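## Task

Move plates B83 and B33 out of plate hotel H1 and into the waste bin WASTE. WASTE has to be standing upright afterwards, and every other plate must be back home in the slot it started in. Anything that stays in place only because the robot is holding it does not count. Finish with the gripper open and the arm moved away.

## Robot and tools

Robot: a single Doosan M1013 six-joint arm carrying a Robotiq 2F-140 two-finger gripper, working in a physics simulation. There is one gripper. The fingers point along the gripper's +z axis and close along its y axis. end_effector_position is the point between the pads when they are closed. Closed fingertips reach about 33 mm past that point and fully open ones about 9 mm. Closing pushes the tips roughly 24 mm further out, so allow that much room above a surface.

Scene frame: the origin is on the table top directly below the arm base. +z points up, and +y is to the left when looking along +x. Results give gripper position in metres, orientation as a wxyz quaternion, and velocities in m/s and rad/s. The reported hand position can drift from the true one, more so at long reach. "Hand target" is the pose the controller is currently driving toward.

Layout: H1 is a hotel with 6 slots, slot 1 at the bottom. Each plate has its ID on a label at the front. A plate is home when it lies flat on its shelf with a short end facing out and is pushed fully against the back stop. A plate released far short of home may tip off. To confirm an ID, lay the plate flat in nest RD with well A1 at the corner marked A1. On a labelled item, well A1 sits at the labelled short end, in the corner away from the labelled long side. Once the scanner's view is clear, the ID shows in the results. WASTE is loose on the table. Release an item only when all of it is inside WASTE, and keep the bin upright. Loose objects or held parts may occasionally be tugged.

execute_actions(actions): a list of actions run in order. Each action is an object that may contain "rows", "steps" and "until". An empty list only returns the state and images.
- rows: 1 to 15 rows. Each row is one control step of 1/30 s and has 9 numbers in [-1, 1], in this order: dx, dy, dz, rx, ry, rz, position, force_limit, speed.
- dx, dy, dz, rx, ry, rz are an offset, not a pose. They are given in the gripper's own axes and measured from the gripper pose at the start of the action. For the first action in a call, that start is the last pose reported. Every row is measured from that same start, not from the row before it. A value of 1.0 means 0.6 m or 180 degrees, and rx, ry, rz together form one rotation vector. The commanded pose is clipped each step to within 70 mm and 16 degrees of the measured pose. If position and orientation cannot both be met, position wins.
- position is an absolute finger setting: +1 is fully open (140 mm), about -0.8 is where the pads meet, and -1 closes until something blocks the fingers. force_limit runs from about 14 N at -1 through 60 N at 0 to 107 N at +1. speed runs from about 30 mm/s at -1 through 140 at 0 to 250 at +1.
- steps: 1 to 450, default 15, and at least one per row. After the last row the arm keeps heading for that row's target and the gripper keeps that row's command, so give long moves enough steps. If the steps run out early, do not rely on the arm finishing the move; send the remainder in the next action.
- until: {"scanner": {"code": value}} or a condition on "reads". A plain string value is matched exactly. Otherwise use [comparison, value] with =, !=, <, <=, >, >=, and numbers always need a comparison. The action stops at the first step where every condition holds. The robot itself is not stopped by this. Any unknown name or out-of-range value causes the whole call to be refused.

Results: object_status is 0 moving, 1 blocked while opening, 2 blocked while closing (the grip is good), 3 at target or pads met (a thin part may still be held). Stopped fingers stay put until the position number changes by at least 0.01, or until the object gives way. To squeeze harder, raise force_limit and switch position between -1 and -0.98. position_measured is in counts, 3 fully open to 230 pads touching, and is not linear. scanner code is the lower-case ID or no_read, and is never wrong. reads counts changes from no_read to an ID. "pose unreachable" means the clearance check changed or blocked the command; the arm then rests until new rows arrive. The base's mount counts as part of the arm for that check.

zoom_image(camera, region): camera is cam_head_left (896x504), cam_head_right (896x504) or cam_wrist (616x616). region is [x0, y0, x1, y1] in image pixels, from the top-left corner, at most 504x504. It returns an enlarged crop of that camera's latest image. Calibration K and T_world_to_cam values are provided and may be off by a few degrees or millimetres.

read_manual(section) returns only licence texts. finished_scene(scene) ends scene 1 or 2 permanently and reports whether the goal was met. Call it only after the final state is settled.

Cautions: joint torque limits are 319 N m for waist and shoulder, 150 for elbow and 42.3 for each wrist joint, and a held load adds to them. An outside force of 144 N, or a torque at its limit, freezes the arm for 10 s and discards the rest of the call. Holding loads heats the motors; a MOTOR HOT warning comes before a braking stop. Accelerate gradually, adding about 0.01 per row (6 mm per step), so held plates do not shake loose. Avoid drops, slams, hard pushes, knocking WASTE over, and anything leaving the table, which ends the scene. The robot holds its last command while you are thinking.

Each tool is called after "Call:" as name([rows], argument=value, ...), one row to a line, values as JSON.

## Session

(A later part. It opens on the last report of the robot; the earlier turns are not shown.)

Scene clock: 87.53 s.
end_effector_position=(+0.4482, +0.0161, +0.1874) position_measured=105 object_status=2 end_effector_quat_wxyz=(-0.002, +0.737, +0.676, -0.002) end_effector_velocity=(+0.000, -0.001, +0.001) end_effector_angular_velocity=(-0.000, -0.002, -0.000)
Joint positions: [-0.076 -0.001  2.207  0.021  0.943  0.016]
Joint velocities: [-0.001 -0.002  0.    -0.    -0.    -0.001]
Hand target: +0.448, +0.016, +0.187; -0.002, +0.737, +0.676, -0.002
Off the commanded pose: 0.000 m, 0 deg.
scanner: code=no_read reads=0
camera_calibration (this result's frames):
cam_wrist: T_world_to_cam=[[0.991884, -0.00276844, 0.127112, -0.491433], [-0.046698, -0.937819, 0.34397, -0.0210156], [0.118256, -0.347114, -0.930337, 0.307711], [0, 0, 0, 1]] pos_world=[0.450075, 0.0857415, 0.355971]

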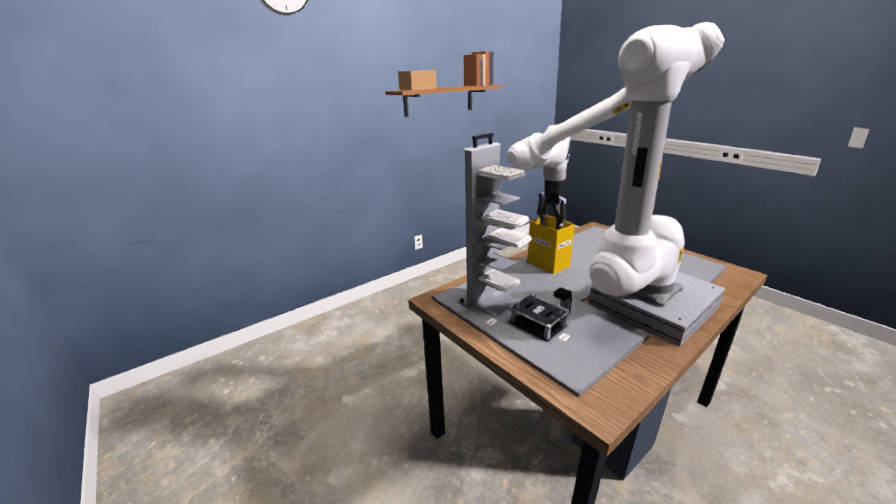

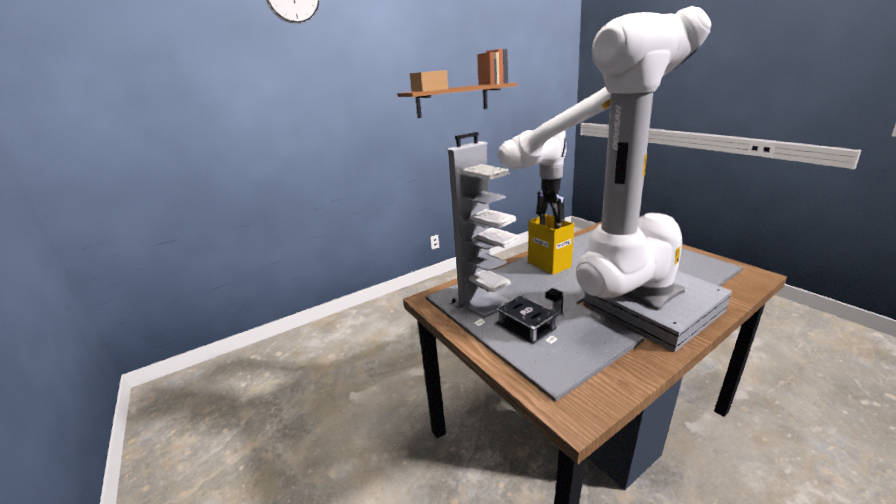

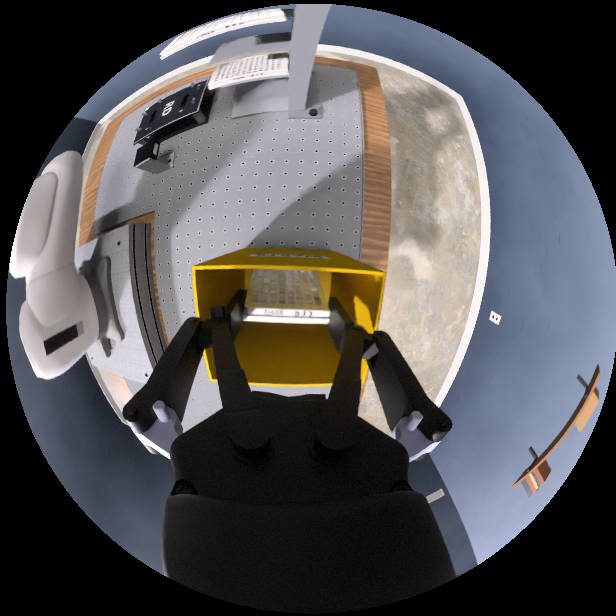

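Call:
execute_actions([
  {"rows":[[0,0,0.017,0,0,0,-1,-0.2,-0.5]],"steps":12},
  {"rows":[[0,0,0,0,0,0,0.33,-0.2,-0.5]],"steps":12},
  {"rows":[[0,0,-0.4,0,0,0,0.33,-0.2,-0.5]],"steps":40},
  {"rows":[[0.35,-0.5,0,0,0,0.4725,-0.8,-0.2,0]],"steps":80},
  {"rows":[[0,-0.257,0.1,0,0.417,0,-0.8,-0.2,0]],"steps":75},
])

Scene clock: 98.90 s.
end_effector_position=(+0.1689, +0.4046, +0.3588) position_measured=229 object_status=3 end_effector_quat_wxyz=(-0.000, +0.794, -0.001, +0.608) end_effector_velocity=(+0.000, +0.000, -0.000) end_effector_angular_velocity=(-0.000, -0.001, -0.001)
Joint positions: [ 1.835  0.052  2.311 -1.189  1.57   3.989]
Joint velocities: [-0.001  0.001 -0.    -0.     0.     0.001]
Hand target: +0.169, +0.405, +0.359; -0.000, +0.794, -0.001, +0.608
Off the commanded pose: 0.001 m, 0 deg.
scanner: code=no_read reads=0
camera_calibration (this result's frames):
cam_wrist: T_world_to_cam=[[-0.106547, -0.98784, 0.113228, 0.353966], [-0.576494, -0.0314087, -0.816497, 0.410474], [0.810125, -0.15227, -0.566137, 0.308635], [0, 0, 0, 1]] pos_world=[0.0243166, 0.40955, 0.469802]

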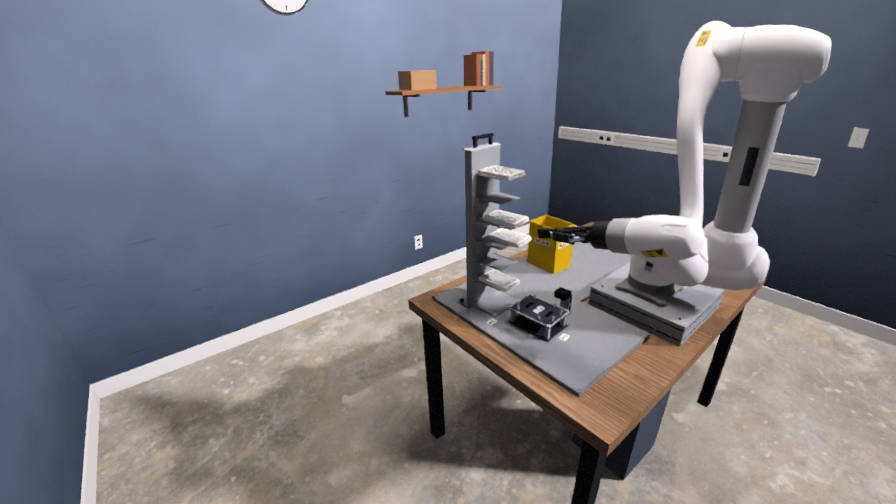

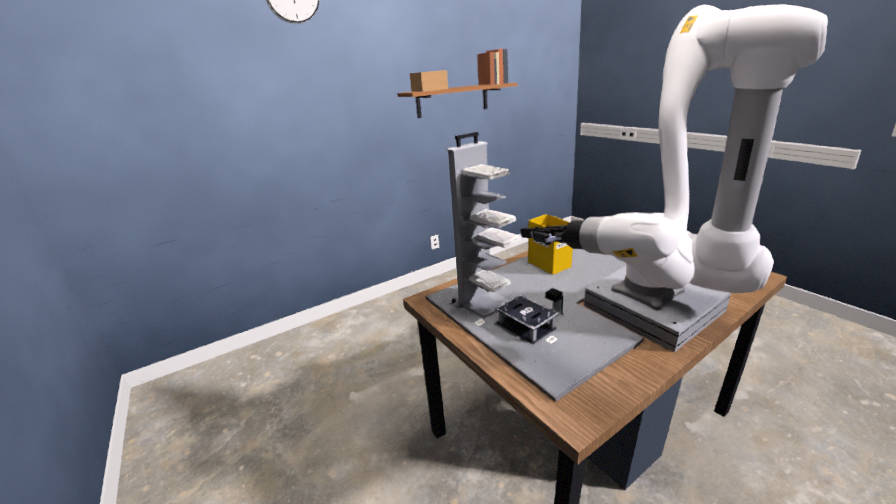

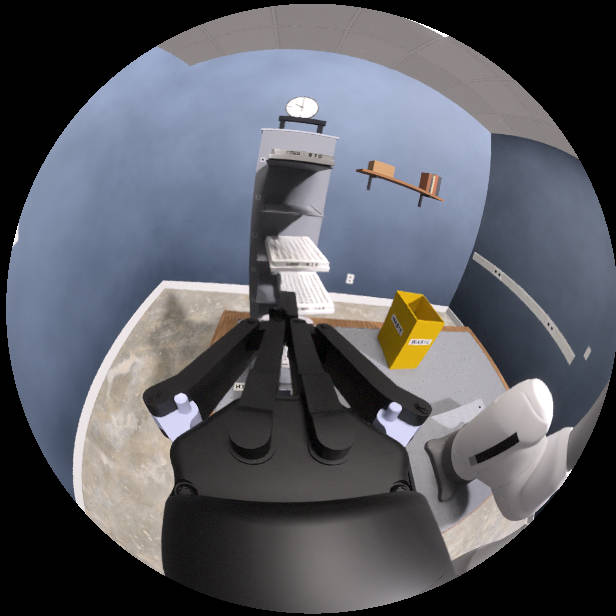

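Call:
execute_actions([
  {"rows":[[0.035,0.025,0.13,0,0,0,1,-0.5,0.5]],"steps":40},
])

Call:
zoom_image(camera="cam_wrist", region=[160, 180, 420, 420])

Scene clock: 104.83 s.
end_effector_position=(+0.2497, +0.3896, +0.3587) position_measured=3 object_status=3 end_effector_quat_wxyz=(-0.000, +0.794, -0.001, +0.608) end_effector_velocity=(-0.000, -0.000, +0.001) end_effector_angular_velocity=(+0.004, +0.001, -0.000)
Joint positions: [ 1.646 -0.005  2.371 -1.321  1.444  3.952]
Joint velocities: [ 0.    -0.003  0.     0.    -0.     0.001]
Hand target: +0.250, +0.390, +0.359; -0.000, +0.794, -0.001, +0.608
Off the commanded pose: 0.000 m, 0 deg.
scanner: code=no_read reads=0
camera_calibration (this result's frames):
cam_wrist: T_world_to_cam=[[-0.106591, -0.987833, 0.113241, 0.347757], [-0.576454, -0.0314015, -0.816526, 0.456412], [0.810148, -0.152313, -0.566093, 0.240877], [0, 0, 0, 1]] pos_world=[0.105022, 0.394547, 0.469651]

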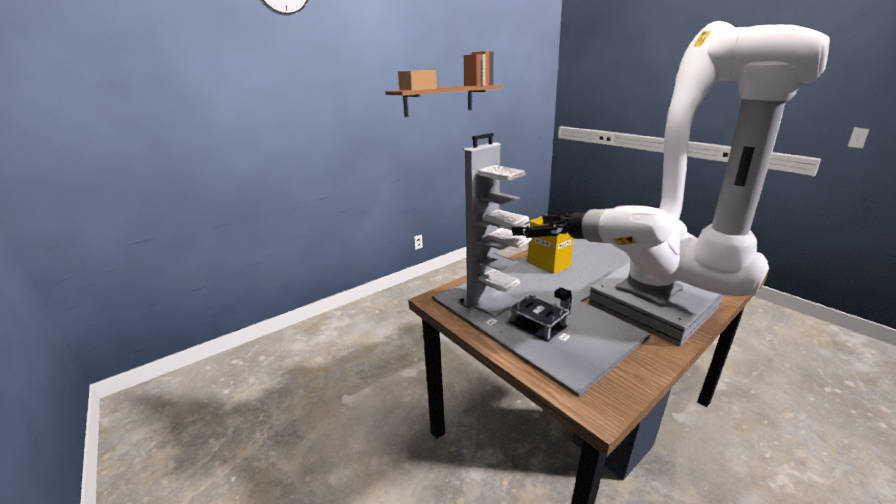

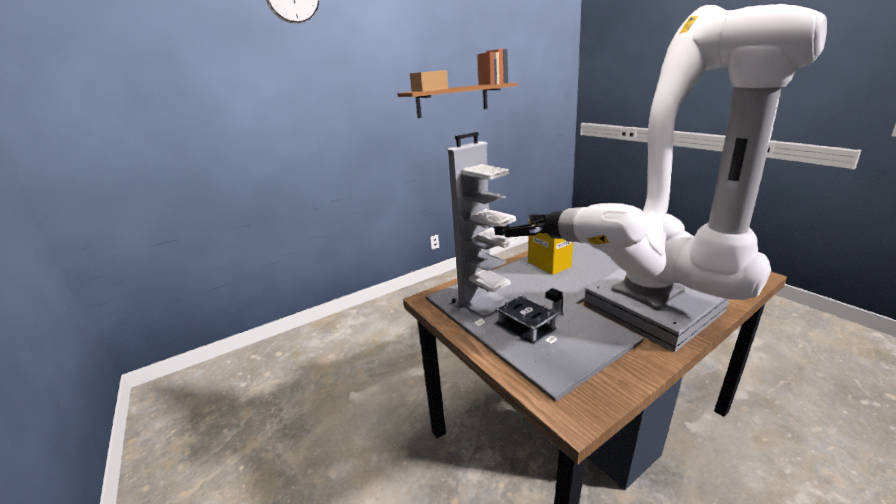

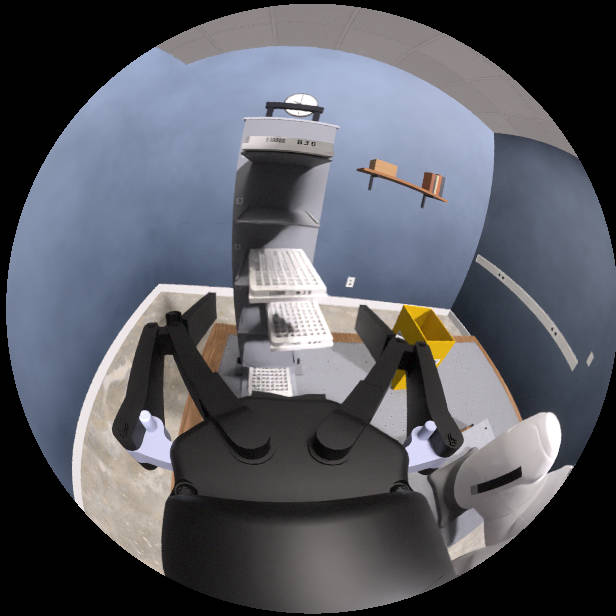

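Region (160, 180, 420, 420) of cam_wrist's 616x616 image, scaled by 1.938, with more detail than that image has; it fills the top 465 rows of this view, and the rest is white.

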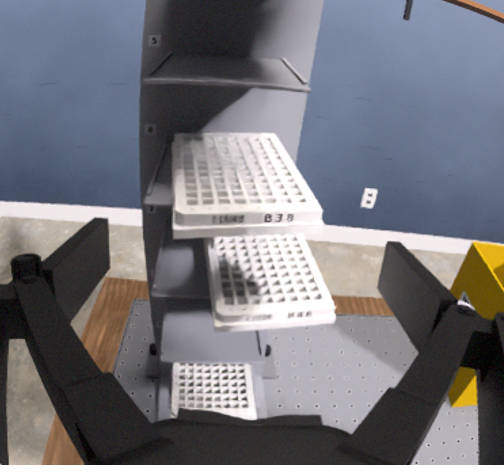

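Call:
execute_actions([
  {"rows":[[0.039,0,0.145,0,0,0,1,-0.5,0]],"steps":30},
  {"rows":[[0,-0.027,0,0,0,0,1,-0.5,0]],"steps":15},
  {"rows":[[0,0,0,0,0,0,-1,-0.6,-0.7]],"steps":45},
  {"rows":[[0,0,0,0,0,0,1,-0.5,0]],"steps":15},
  {"rows":[[-0.039,0.055,-0.145,0,0,0,1,-0.5,0]],"steps":30},
  {"rows":[[-0.1255,0,0.034,0,0,0,1,-0.5,0]],"steps":25},
  {"rows":[[0.039,0,0.145,0,0,0,1,-0.5,0]],"steps":30},
  {"rows":[[0,-0.02,0,0,0,0,1,-0.5,0],[0,-0.03,0,0,0,0,1,-0.5,0],[0,-0.04,0,0,0,0,1,-0.5,0],[0,-0.055,0,0,0,0,1,-0.5,0]],"steps":25},
  {"rows":[[0,0,0,0,0,0,-1,-0.6,-0.7]],"steps":45},
  {"rows":[[0,0,0,0,0,0,0.7,-0.5,0]],"steps":12},
  {"rows":[[-0.043,0,-0.16,0,0,0,0.7,-0.5,0]],"steps":30},
])

Call:
zoom_image(camera="cam_wrist", region=[160, 100, 420, 400])

Scene clock: 122.60 s.
end_effector_position=(+0.3147, +0.3850, +0.3602) position_measured=3 object_status=3 end_effector_quat_wxyz=(+0.002, +0.793, -0.001, +0.609) end_effector_velocity=(+0.000, -0.000, +0.001) end_effector_angular_velocity=(+0.001, -0.001, -0.001)
Joint positions: [ 1.477 -0.022  2.386 -1.436  1.332  3.924]
Joint velocities: [-0.001 -0.001 -0.    -0.     0.    -0.001]
Hand target: +0.315, +0.385, +0.360; +0.002, +0.793, -0.001, +0.609
Off the commanded pose: 0.025 m, 0 deg.
FORCE FAULT: contact force on the arm reached its limit, and the arm stopped for 10 seconds. The contact can be on any part of the arm, not only on its tool. The arm's remaining commands of this call were not run. The arm holds still and accepts commands again. Move the arm away from the contact; if what it grips holds it there, let go first. Pushing or pulling that hard again can fault the arm again.
scanner: code=no_read reads=0
camera_calibration (this result's frames):
cam_wrist: T_world_to_cam=[[-0.110136, -0.987122, 0.116021, 0.349839], [-0.575187, -0.0318974, -0.817399, 0.495094], [0.810573, -0.156759, -0.564267, 0.189214], [0, 0, 0, 1]] pos_world=[0.16993, 0.390787, 0.470868]

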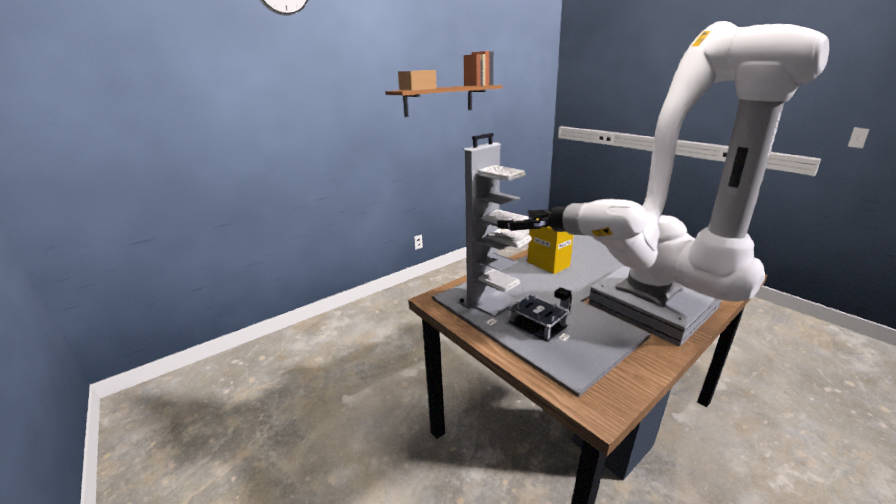

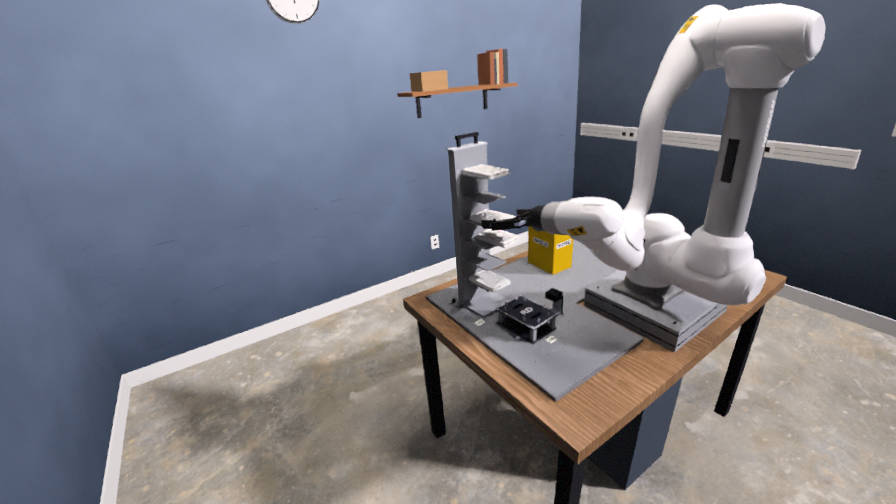

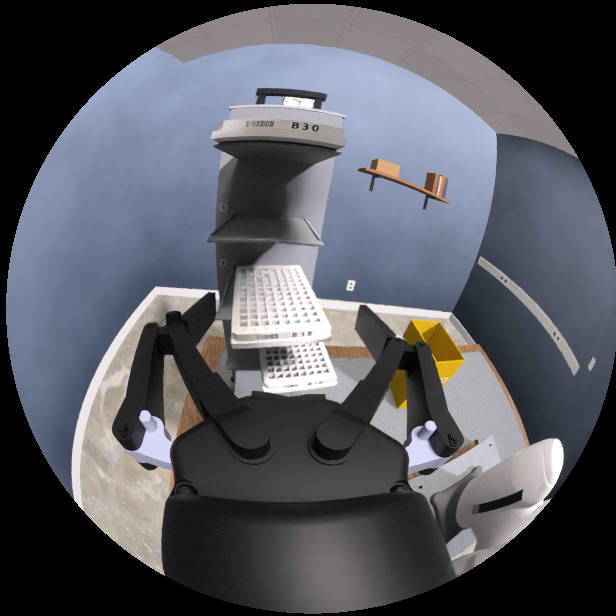

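Region (160, 100, 420, 400) of cam_wrist's 616x616 image, scaled by 1.680, with more detail than that image has; it fills the left 437 columns of this view, and the rest is white.

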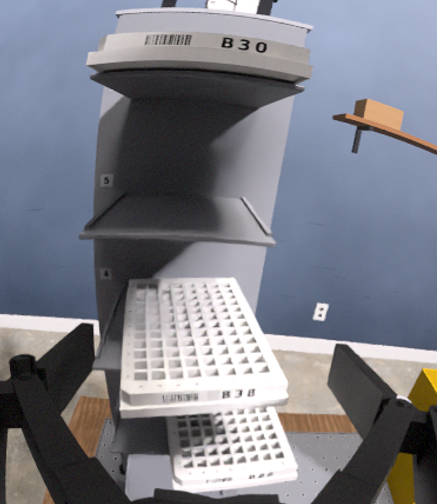

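Call:
execute_actions([
  {"rows":[[0.017,0,-0.02,0,0,0,1,-0.5,0]],"steps":15},
  {"rows":[[0.013,0,0.048,0,0,0,1,-0.5,0]],"steps":20},
  {"rows":[[0,0,0,0,0,0,-1,-0.4,-0.6]],"steps":40},
  {"rows":[[0.011,0,-0.008,0,0,0,-1,-0.4,-0.6]],"steps":15},
  {"rows":[[0,-0.036,0,0,0,0,-1,-0.4,-0.6]],"steps":20},
])

Call:
zoom_image(camera="cam_wrist", region=[160, 150, 420, 400])

Call:
zoom_image(camera="cam_head_left", region=[460, 160, 580, 280])

Scene clock: 135.37 s.
end_effector_position=(+0.3328, +0.4066, +0.3807) position_measured=104 object_status=2 end_effector_quat_wxyz=(+0.002, +0.793, -0.001, +0.609) end_effector_velocity=(+0.000, -0.000, +0.001) end_effector_angular_velocity=(+0.002, +0.000, -0.000)
Joint positions: [ 1.436 -0.02   2.332 -1.45   1.309  3.867]
Joint velocities: [-0.    -0.002 -0.     0.001 -0.    -0.   ]
Hand target: +0.333, +0.407, +0.381; +0.002, +0.793, -0.001, +0.609
Off the commanded pose: 0.000 m, 0 deg.
scanner: code=no_read reads=0
camera_calibration (this result's frames):
cam_wrist: T_world_to_cam=[[-0.110205, -0.98711, 0.116051, 0.370734], [-0.575216, -0.0318768, -0.81738, 0.522971], [0.810544, -0.156834, -0.564288, 0.189646], [0, 0, 0, 1]] pos_world=[0.187961, 0.412369, 0.491457]

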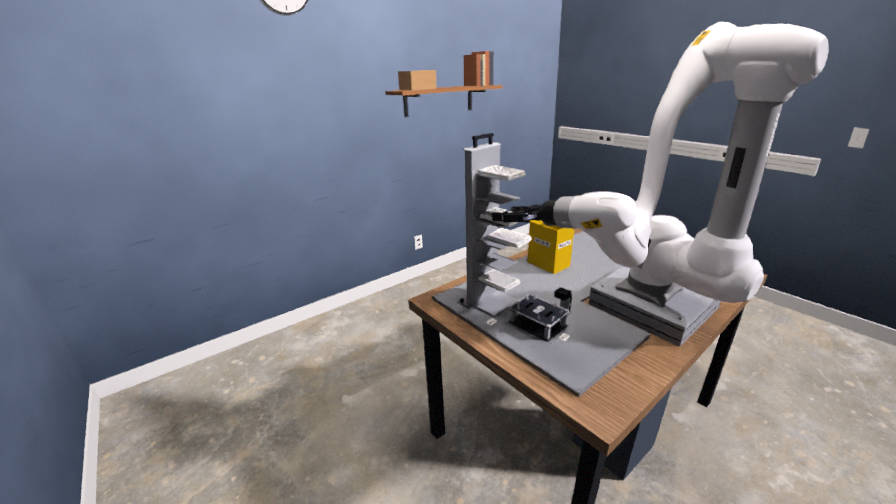

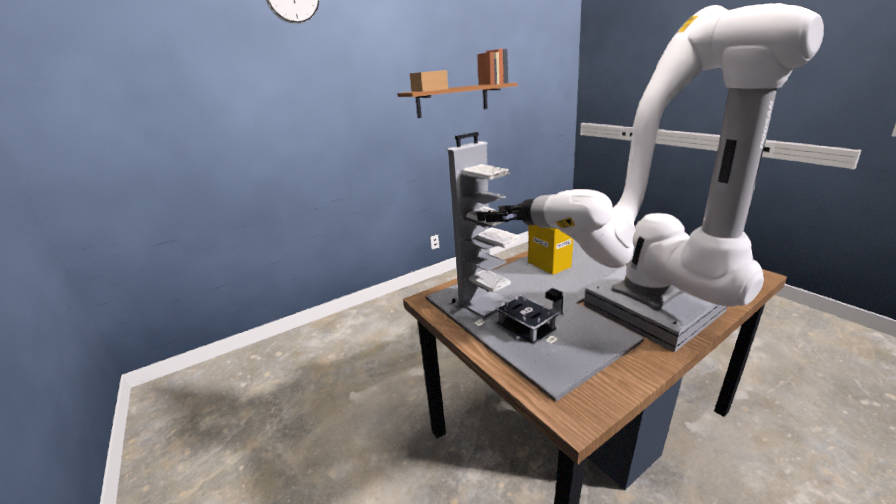

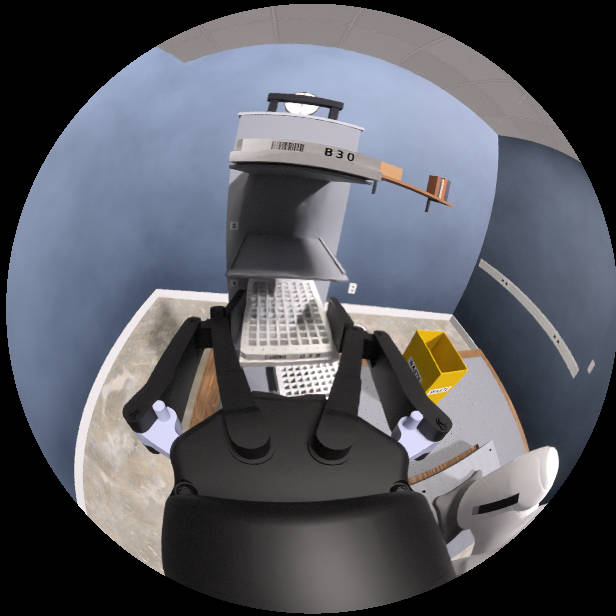

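Region (160, 150, 420, 400) of cam_wrist's 616x616 image, scaled by 1.938, with more detail than that image has; it fills the top 485 rows of this view, and the rest is white.

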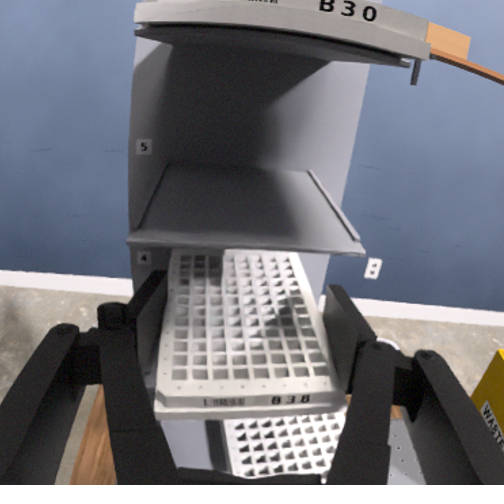

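Region (460, 160, 580, 280) of cam_head_left's 896x504 image, scaled by 4.200, with more detail than that image has.

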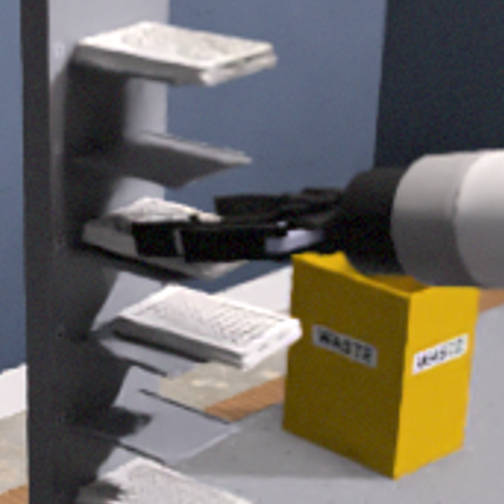

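Call:
execute_actions([
  {"rows":[[-0.011,-0.002,0.006,0,0,0,-1,-0.4,-0.6]],"steps":15},
  {"rows":[[0,0,0,0,0,0,1,-0.4,0]],"steps":15},
  {"rows":[[-0.039,0.055,-0.145,0,0,0,1,-0.5,0]],"steps":30},
  {"rows":[[-0.1255,0,0.034,0,0,0,1,-0.5,0]],"steps":25},
])

Call:
zoom_image(camera="cam_wrist", region=[160, 150, 420, 400])

Call:
zoom_image(camera="cam_head_left", region=[460, 160, 580, 280])

Scene clock: 142.40 s.
end_effector_position=(+0.2446, +0.3750, +0.2955) position_measured=3 object_status=3 end_effector_quat_wxyz=(+0.002, +0.793, -0.001, +0.609) end_effector_velocity=(-0.000, +0.000, +0.000) end_effector_angular_velocity=(+0.002, -0.000, +0.001)
Joint positions: [ 1.663  0.097  2.441 -1.33   1.416  4.12 ]
Joint velocities: [ 0.001 -0.    -0.    -0.     0.     0.001]
Hand target: +0.245, +0.375, +0.296; +0.002, +0.793, -0.001, +0.609
Off the commanded pose: 0.000 m, 0 deg.
scanner: code=no_read reads=0
camera_calibration (this result's frames):
cam_wrist: T_world_to_cam=[[-0.109853, -0.987155, 0.116001, 0.339658], [-0.575108, -0.0320594, -0.817449, 0.401643], [0.810668, -0.156513, -0.564199, 0.207918], [0, 0, 0, 1]] pos_world=[0.0997482, 0.380713, 0.406229]

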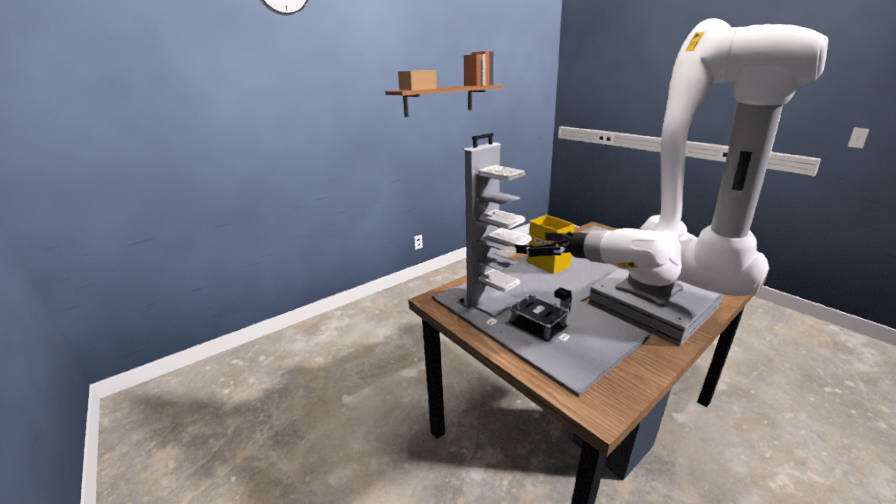

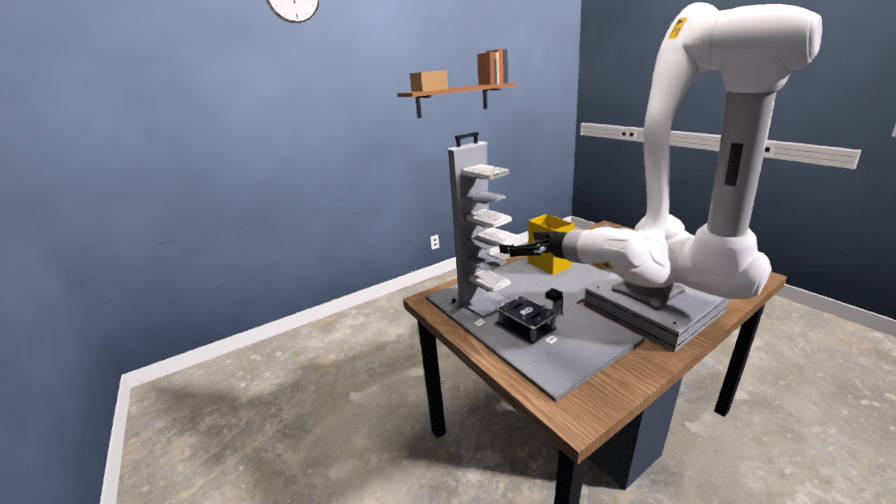

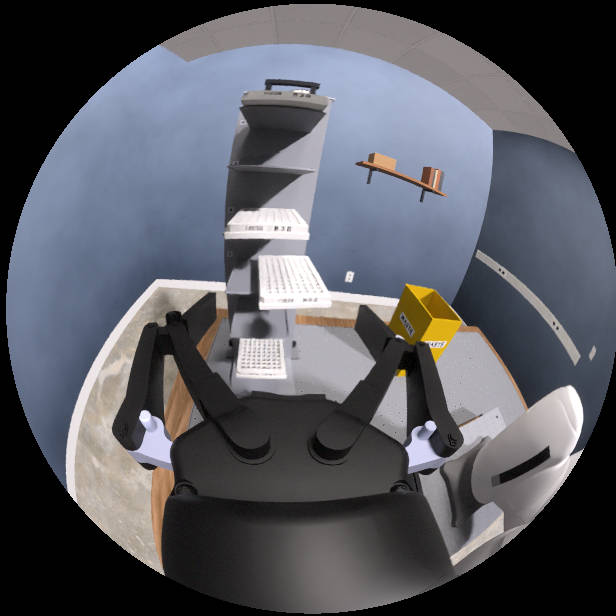

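Region (160, 150, 420, 400) of cam_wrist's 616x616 image, scaled by 1.938, with more detail than that image has; it fills the top 485 rows of this view, and the rest is white.

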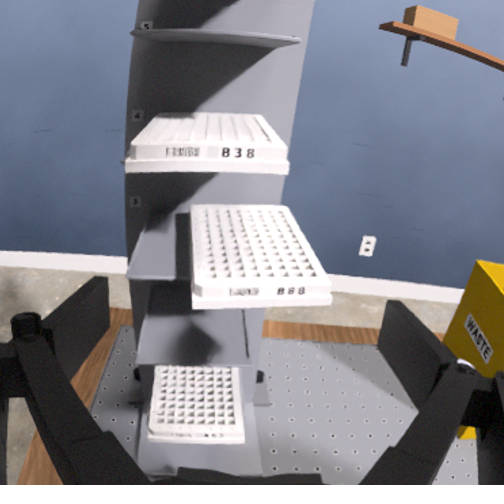

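Region (460, 160, 580, 280) of cam_head_left's 896x504 image, scaled by 4.200, with more detail than that image has.

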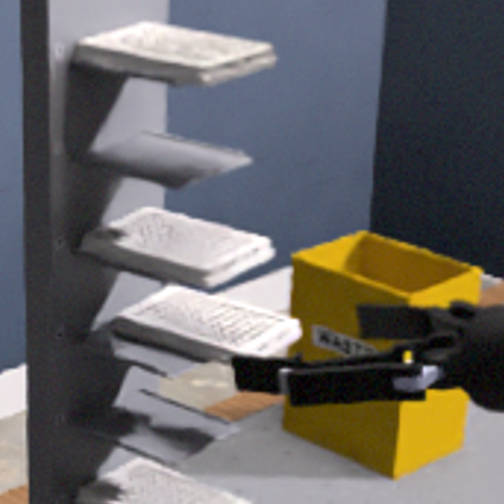

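Repeat for slot 3 (centre about y=0.368).

Call:
execute_actions([
  {"rows":[[0.04,0.012,0.05,0,0,0,1,-0.5,0],[0.04,0.012,0.14,0,0,0,1,-0.5,0]],"steps":35},
  {"rows":[[0,0,0,0,0,0,-1,-0.4,-0.6]],"steps":40},
  {"rows":[[0.011,0,-0.008,0,0,0,-1,-0.4,-0.6]],"steps":15},
  {"rows":[[0,-0.066,0,0,0,0,-1,-0.4,-0.6]],"steps":25},
  {"rows":[[-0.014,0,0.006,0,0,0,-1,-0.4,-0.6]],"steps":15},
  {"rows":[[0,0,0,0,0,0,1,-0.4,0]],"steps":15},
  {"rows":[[-0.039,0,-0.145,0,0,0,1,-0.5,0]],"steps":25},
  {"rows":[[0,0,0,0,0,0,-0.2,-0.5,0]],"steps":25},
])

Call:
zoom_image(camera="cam_wrist", region=[160, 150, 420, 400])

Call:
zoom_image(camera="cam_head_left", region=[460, 160, 580, 280])

Scene clock: 153.43 s.
end_effector_position=(+0.2403, +0.4074, +0.2954) position_measured=154 object_status=0 end_effector_quat_wxyz=(+0.002, +0.793, -0.001, +0.609) end_effector_velocity=(+0.001, -0.000, -0.000) end_effector_angular_velocity=(+0.001, -0.001, -0.002)
Joint positions: [ 1.665  0.141  2.385 -1.327  1.42   4.109]
Joint velocities: [-0.002  0.001  0.    -0.     0.001  0.002]
Hand target: +0.240, +0.407, +0.295; +0.002, +0.793, -0.001, +0.609
Off the commanded pose: 0.000 m, 0 deg.
scanner: code=no_read reads=0
camera_calibration (this result's frames):
cam_wrist: T_world_to_cam=[[-0.109947, -0.987131, 0.116118, 0.371148], [-0.575052, -0.0321129, -0.817486, 0.400152], [0.810695, -0.156654, -0.564121, 0.216355], [0, 0, 0, 1]] pos_world=[0.0955172, 0.413114, 0.406072]

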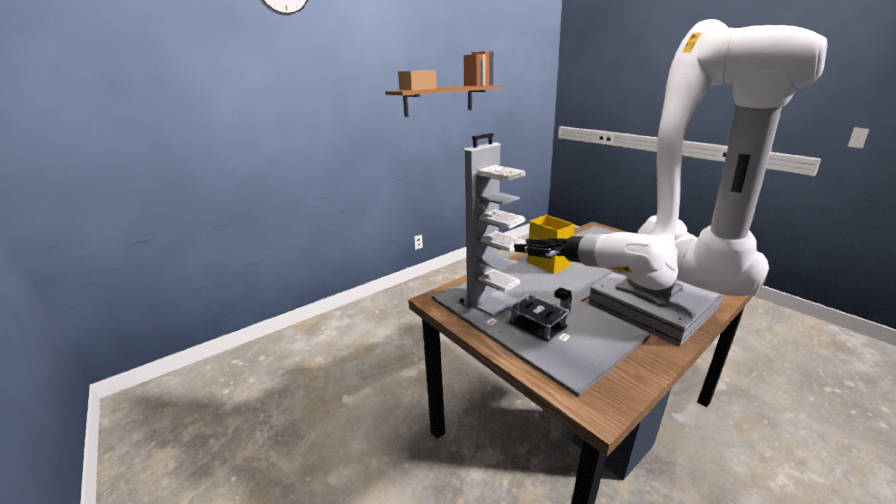

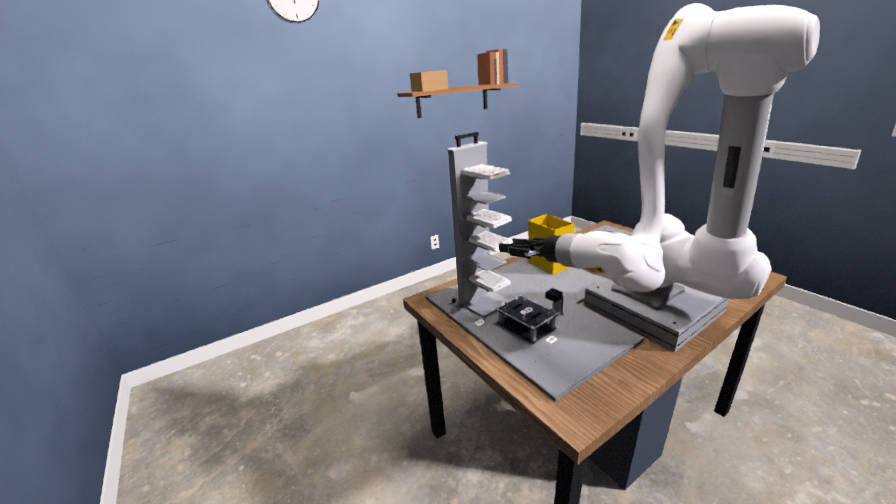

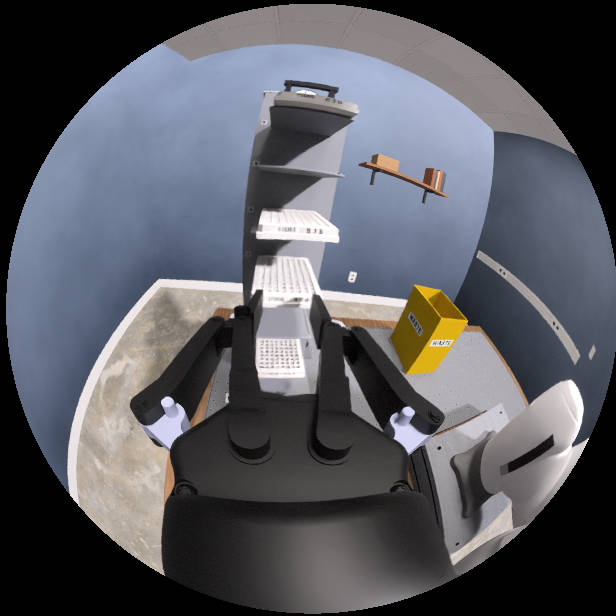

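Region (160, 150, 420, 400) of cam_wrist's 616x616 image, scaled by 1.938, with more detail than that image has; it fills the top 485 rows of this view, and the rest is white.

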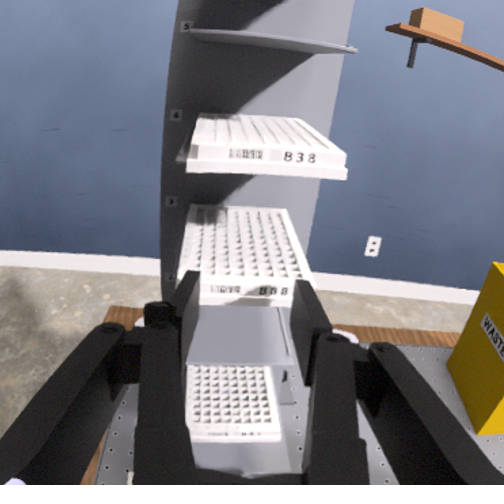

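Region (460, 160, 580, 280) of cam_head_left's 896x504 image, scaled by 4.200, with more detail than that image has.

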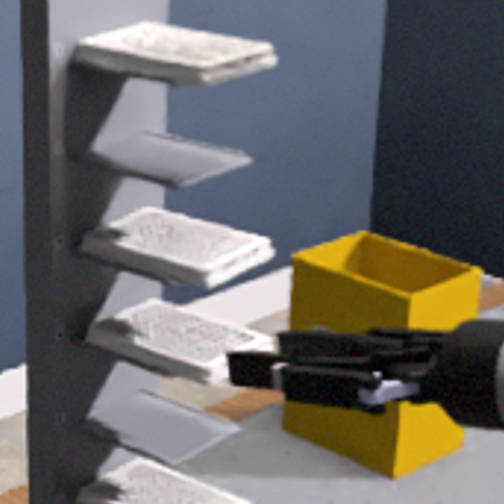

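Call:
execute_actions([
  {"rows":[[0.002,0,0.03,0,0,0,-0.2,-0.5,0]],"steps":15},
  {"rows":[[0.007,0,0.026,0,0,0,-0.2,-0.5,0]],"steps":20},
])

Call:
zoom_image(camera="cam_wrist", region=[200, 150, 400, 350])

Call:
zoom_image(camera="cam_head_left", region=[460, 190, 560, 290])

Scene clock: 171.00 s.
end_effector_position=(+0.2695, +0.4092, +0.2910) position_measured=154 object_status=3 end_effector_quat_wxyz=(-0.000, +0.794, +0.002, +0.608) end_effector_velocity=(-0.000, +0.000, +0.001) end_effector_angular_velocity=(+0.001, -0.000, +0.001)
Joint positions: [ 1.593  0.141  2.396 -1.391  1.371  4.111]
Joint velocities: [ 0.    -0.001 -0.    -0.001 -0.    -0.001]
Hand target: +0.270, +0.409, +0.291; -0.000, +0.794, +0.002, +0.608
Off the commanded pose: 0.005 m, 0 deg.
FORCE FAULT: contact force on the arm reached its limit, and the arm stopped for 10 seconds. The contact can be on any part of the arm, not only on its tool. The arm's remaining commands of this call were not run. The arm holds still and accepts commands again. Move the arm away from the contact; if what it grips holds it there, let go first. Pushing or pulling that hard again can fault the arm again.
scanner: code=no_read reads=0
camera_calibration (this result's frames):
cam_wrist: T_world_to_cam=[[-0.10263, -0.987895, 0.116318, 0.374915], [-0.576961, -0.0361361, -0.815972, 0.415165], [0.810298, -0.150854, -0.566269, 0.188871], [0, 0, 0, 1]] pos_world=[0.12497, 0.413872, 0.402105]

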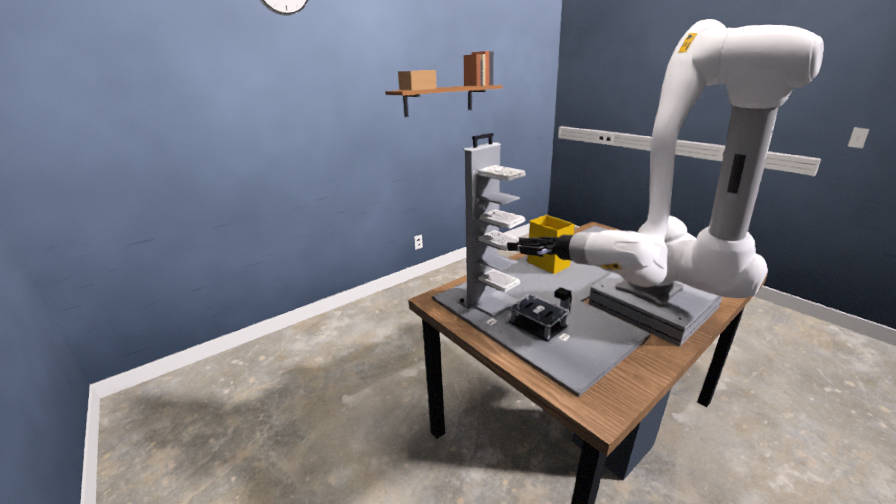

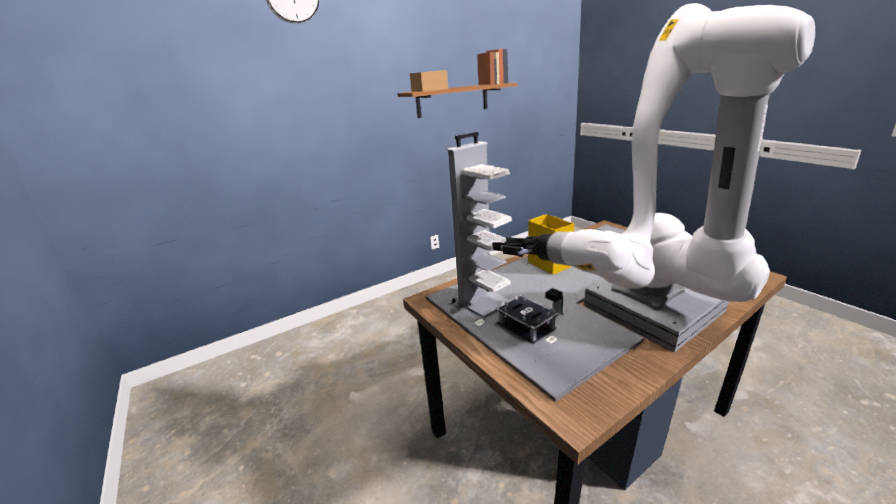

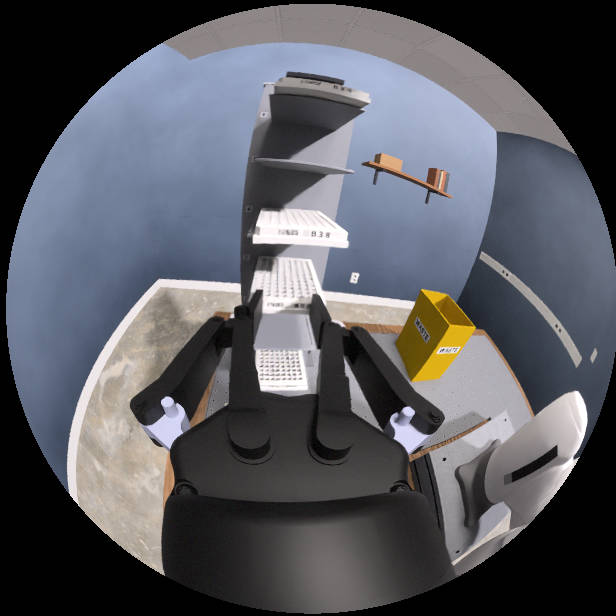

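Region (200, 150, 400, 350) of cam_wrist's 616x616 image, scaled by 2.520, with more detail than that image has.

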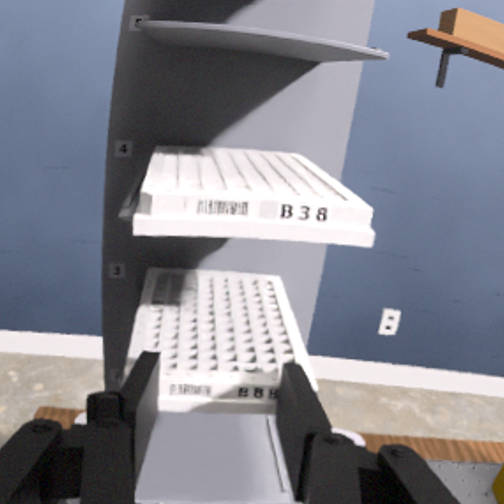

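Region (460, 190, 560, 290) of cam_head_left's 896x504 image, scaled by 5.040, with more detail than that image has.

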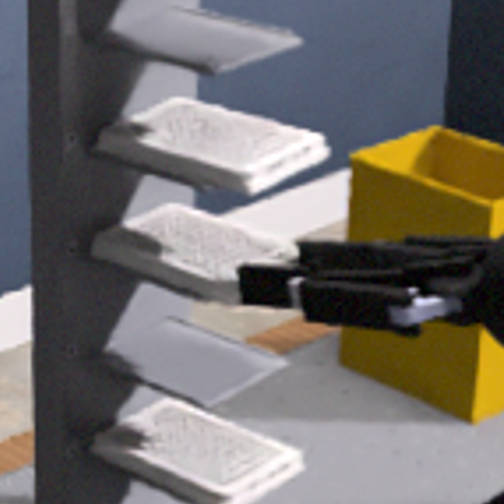

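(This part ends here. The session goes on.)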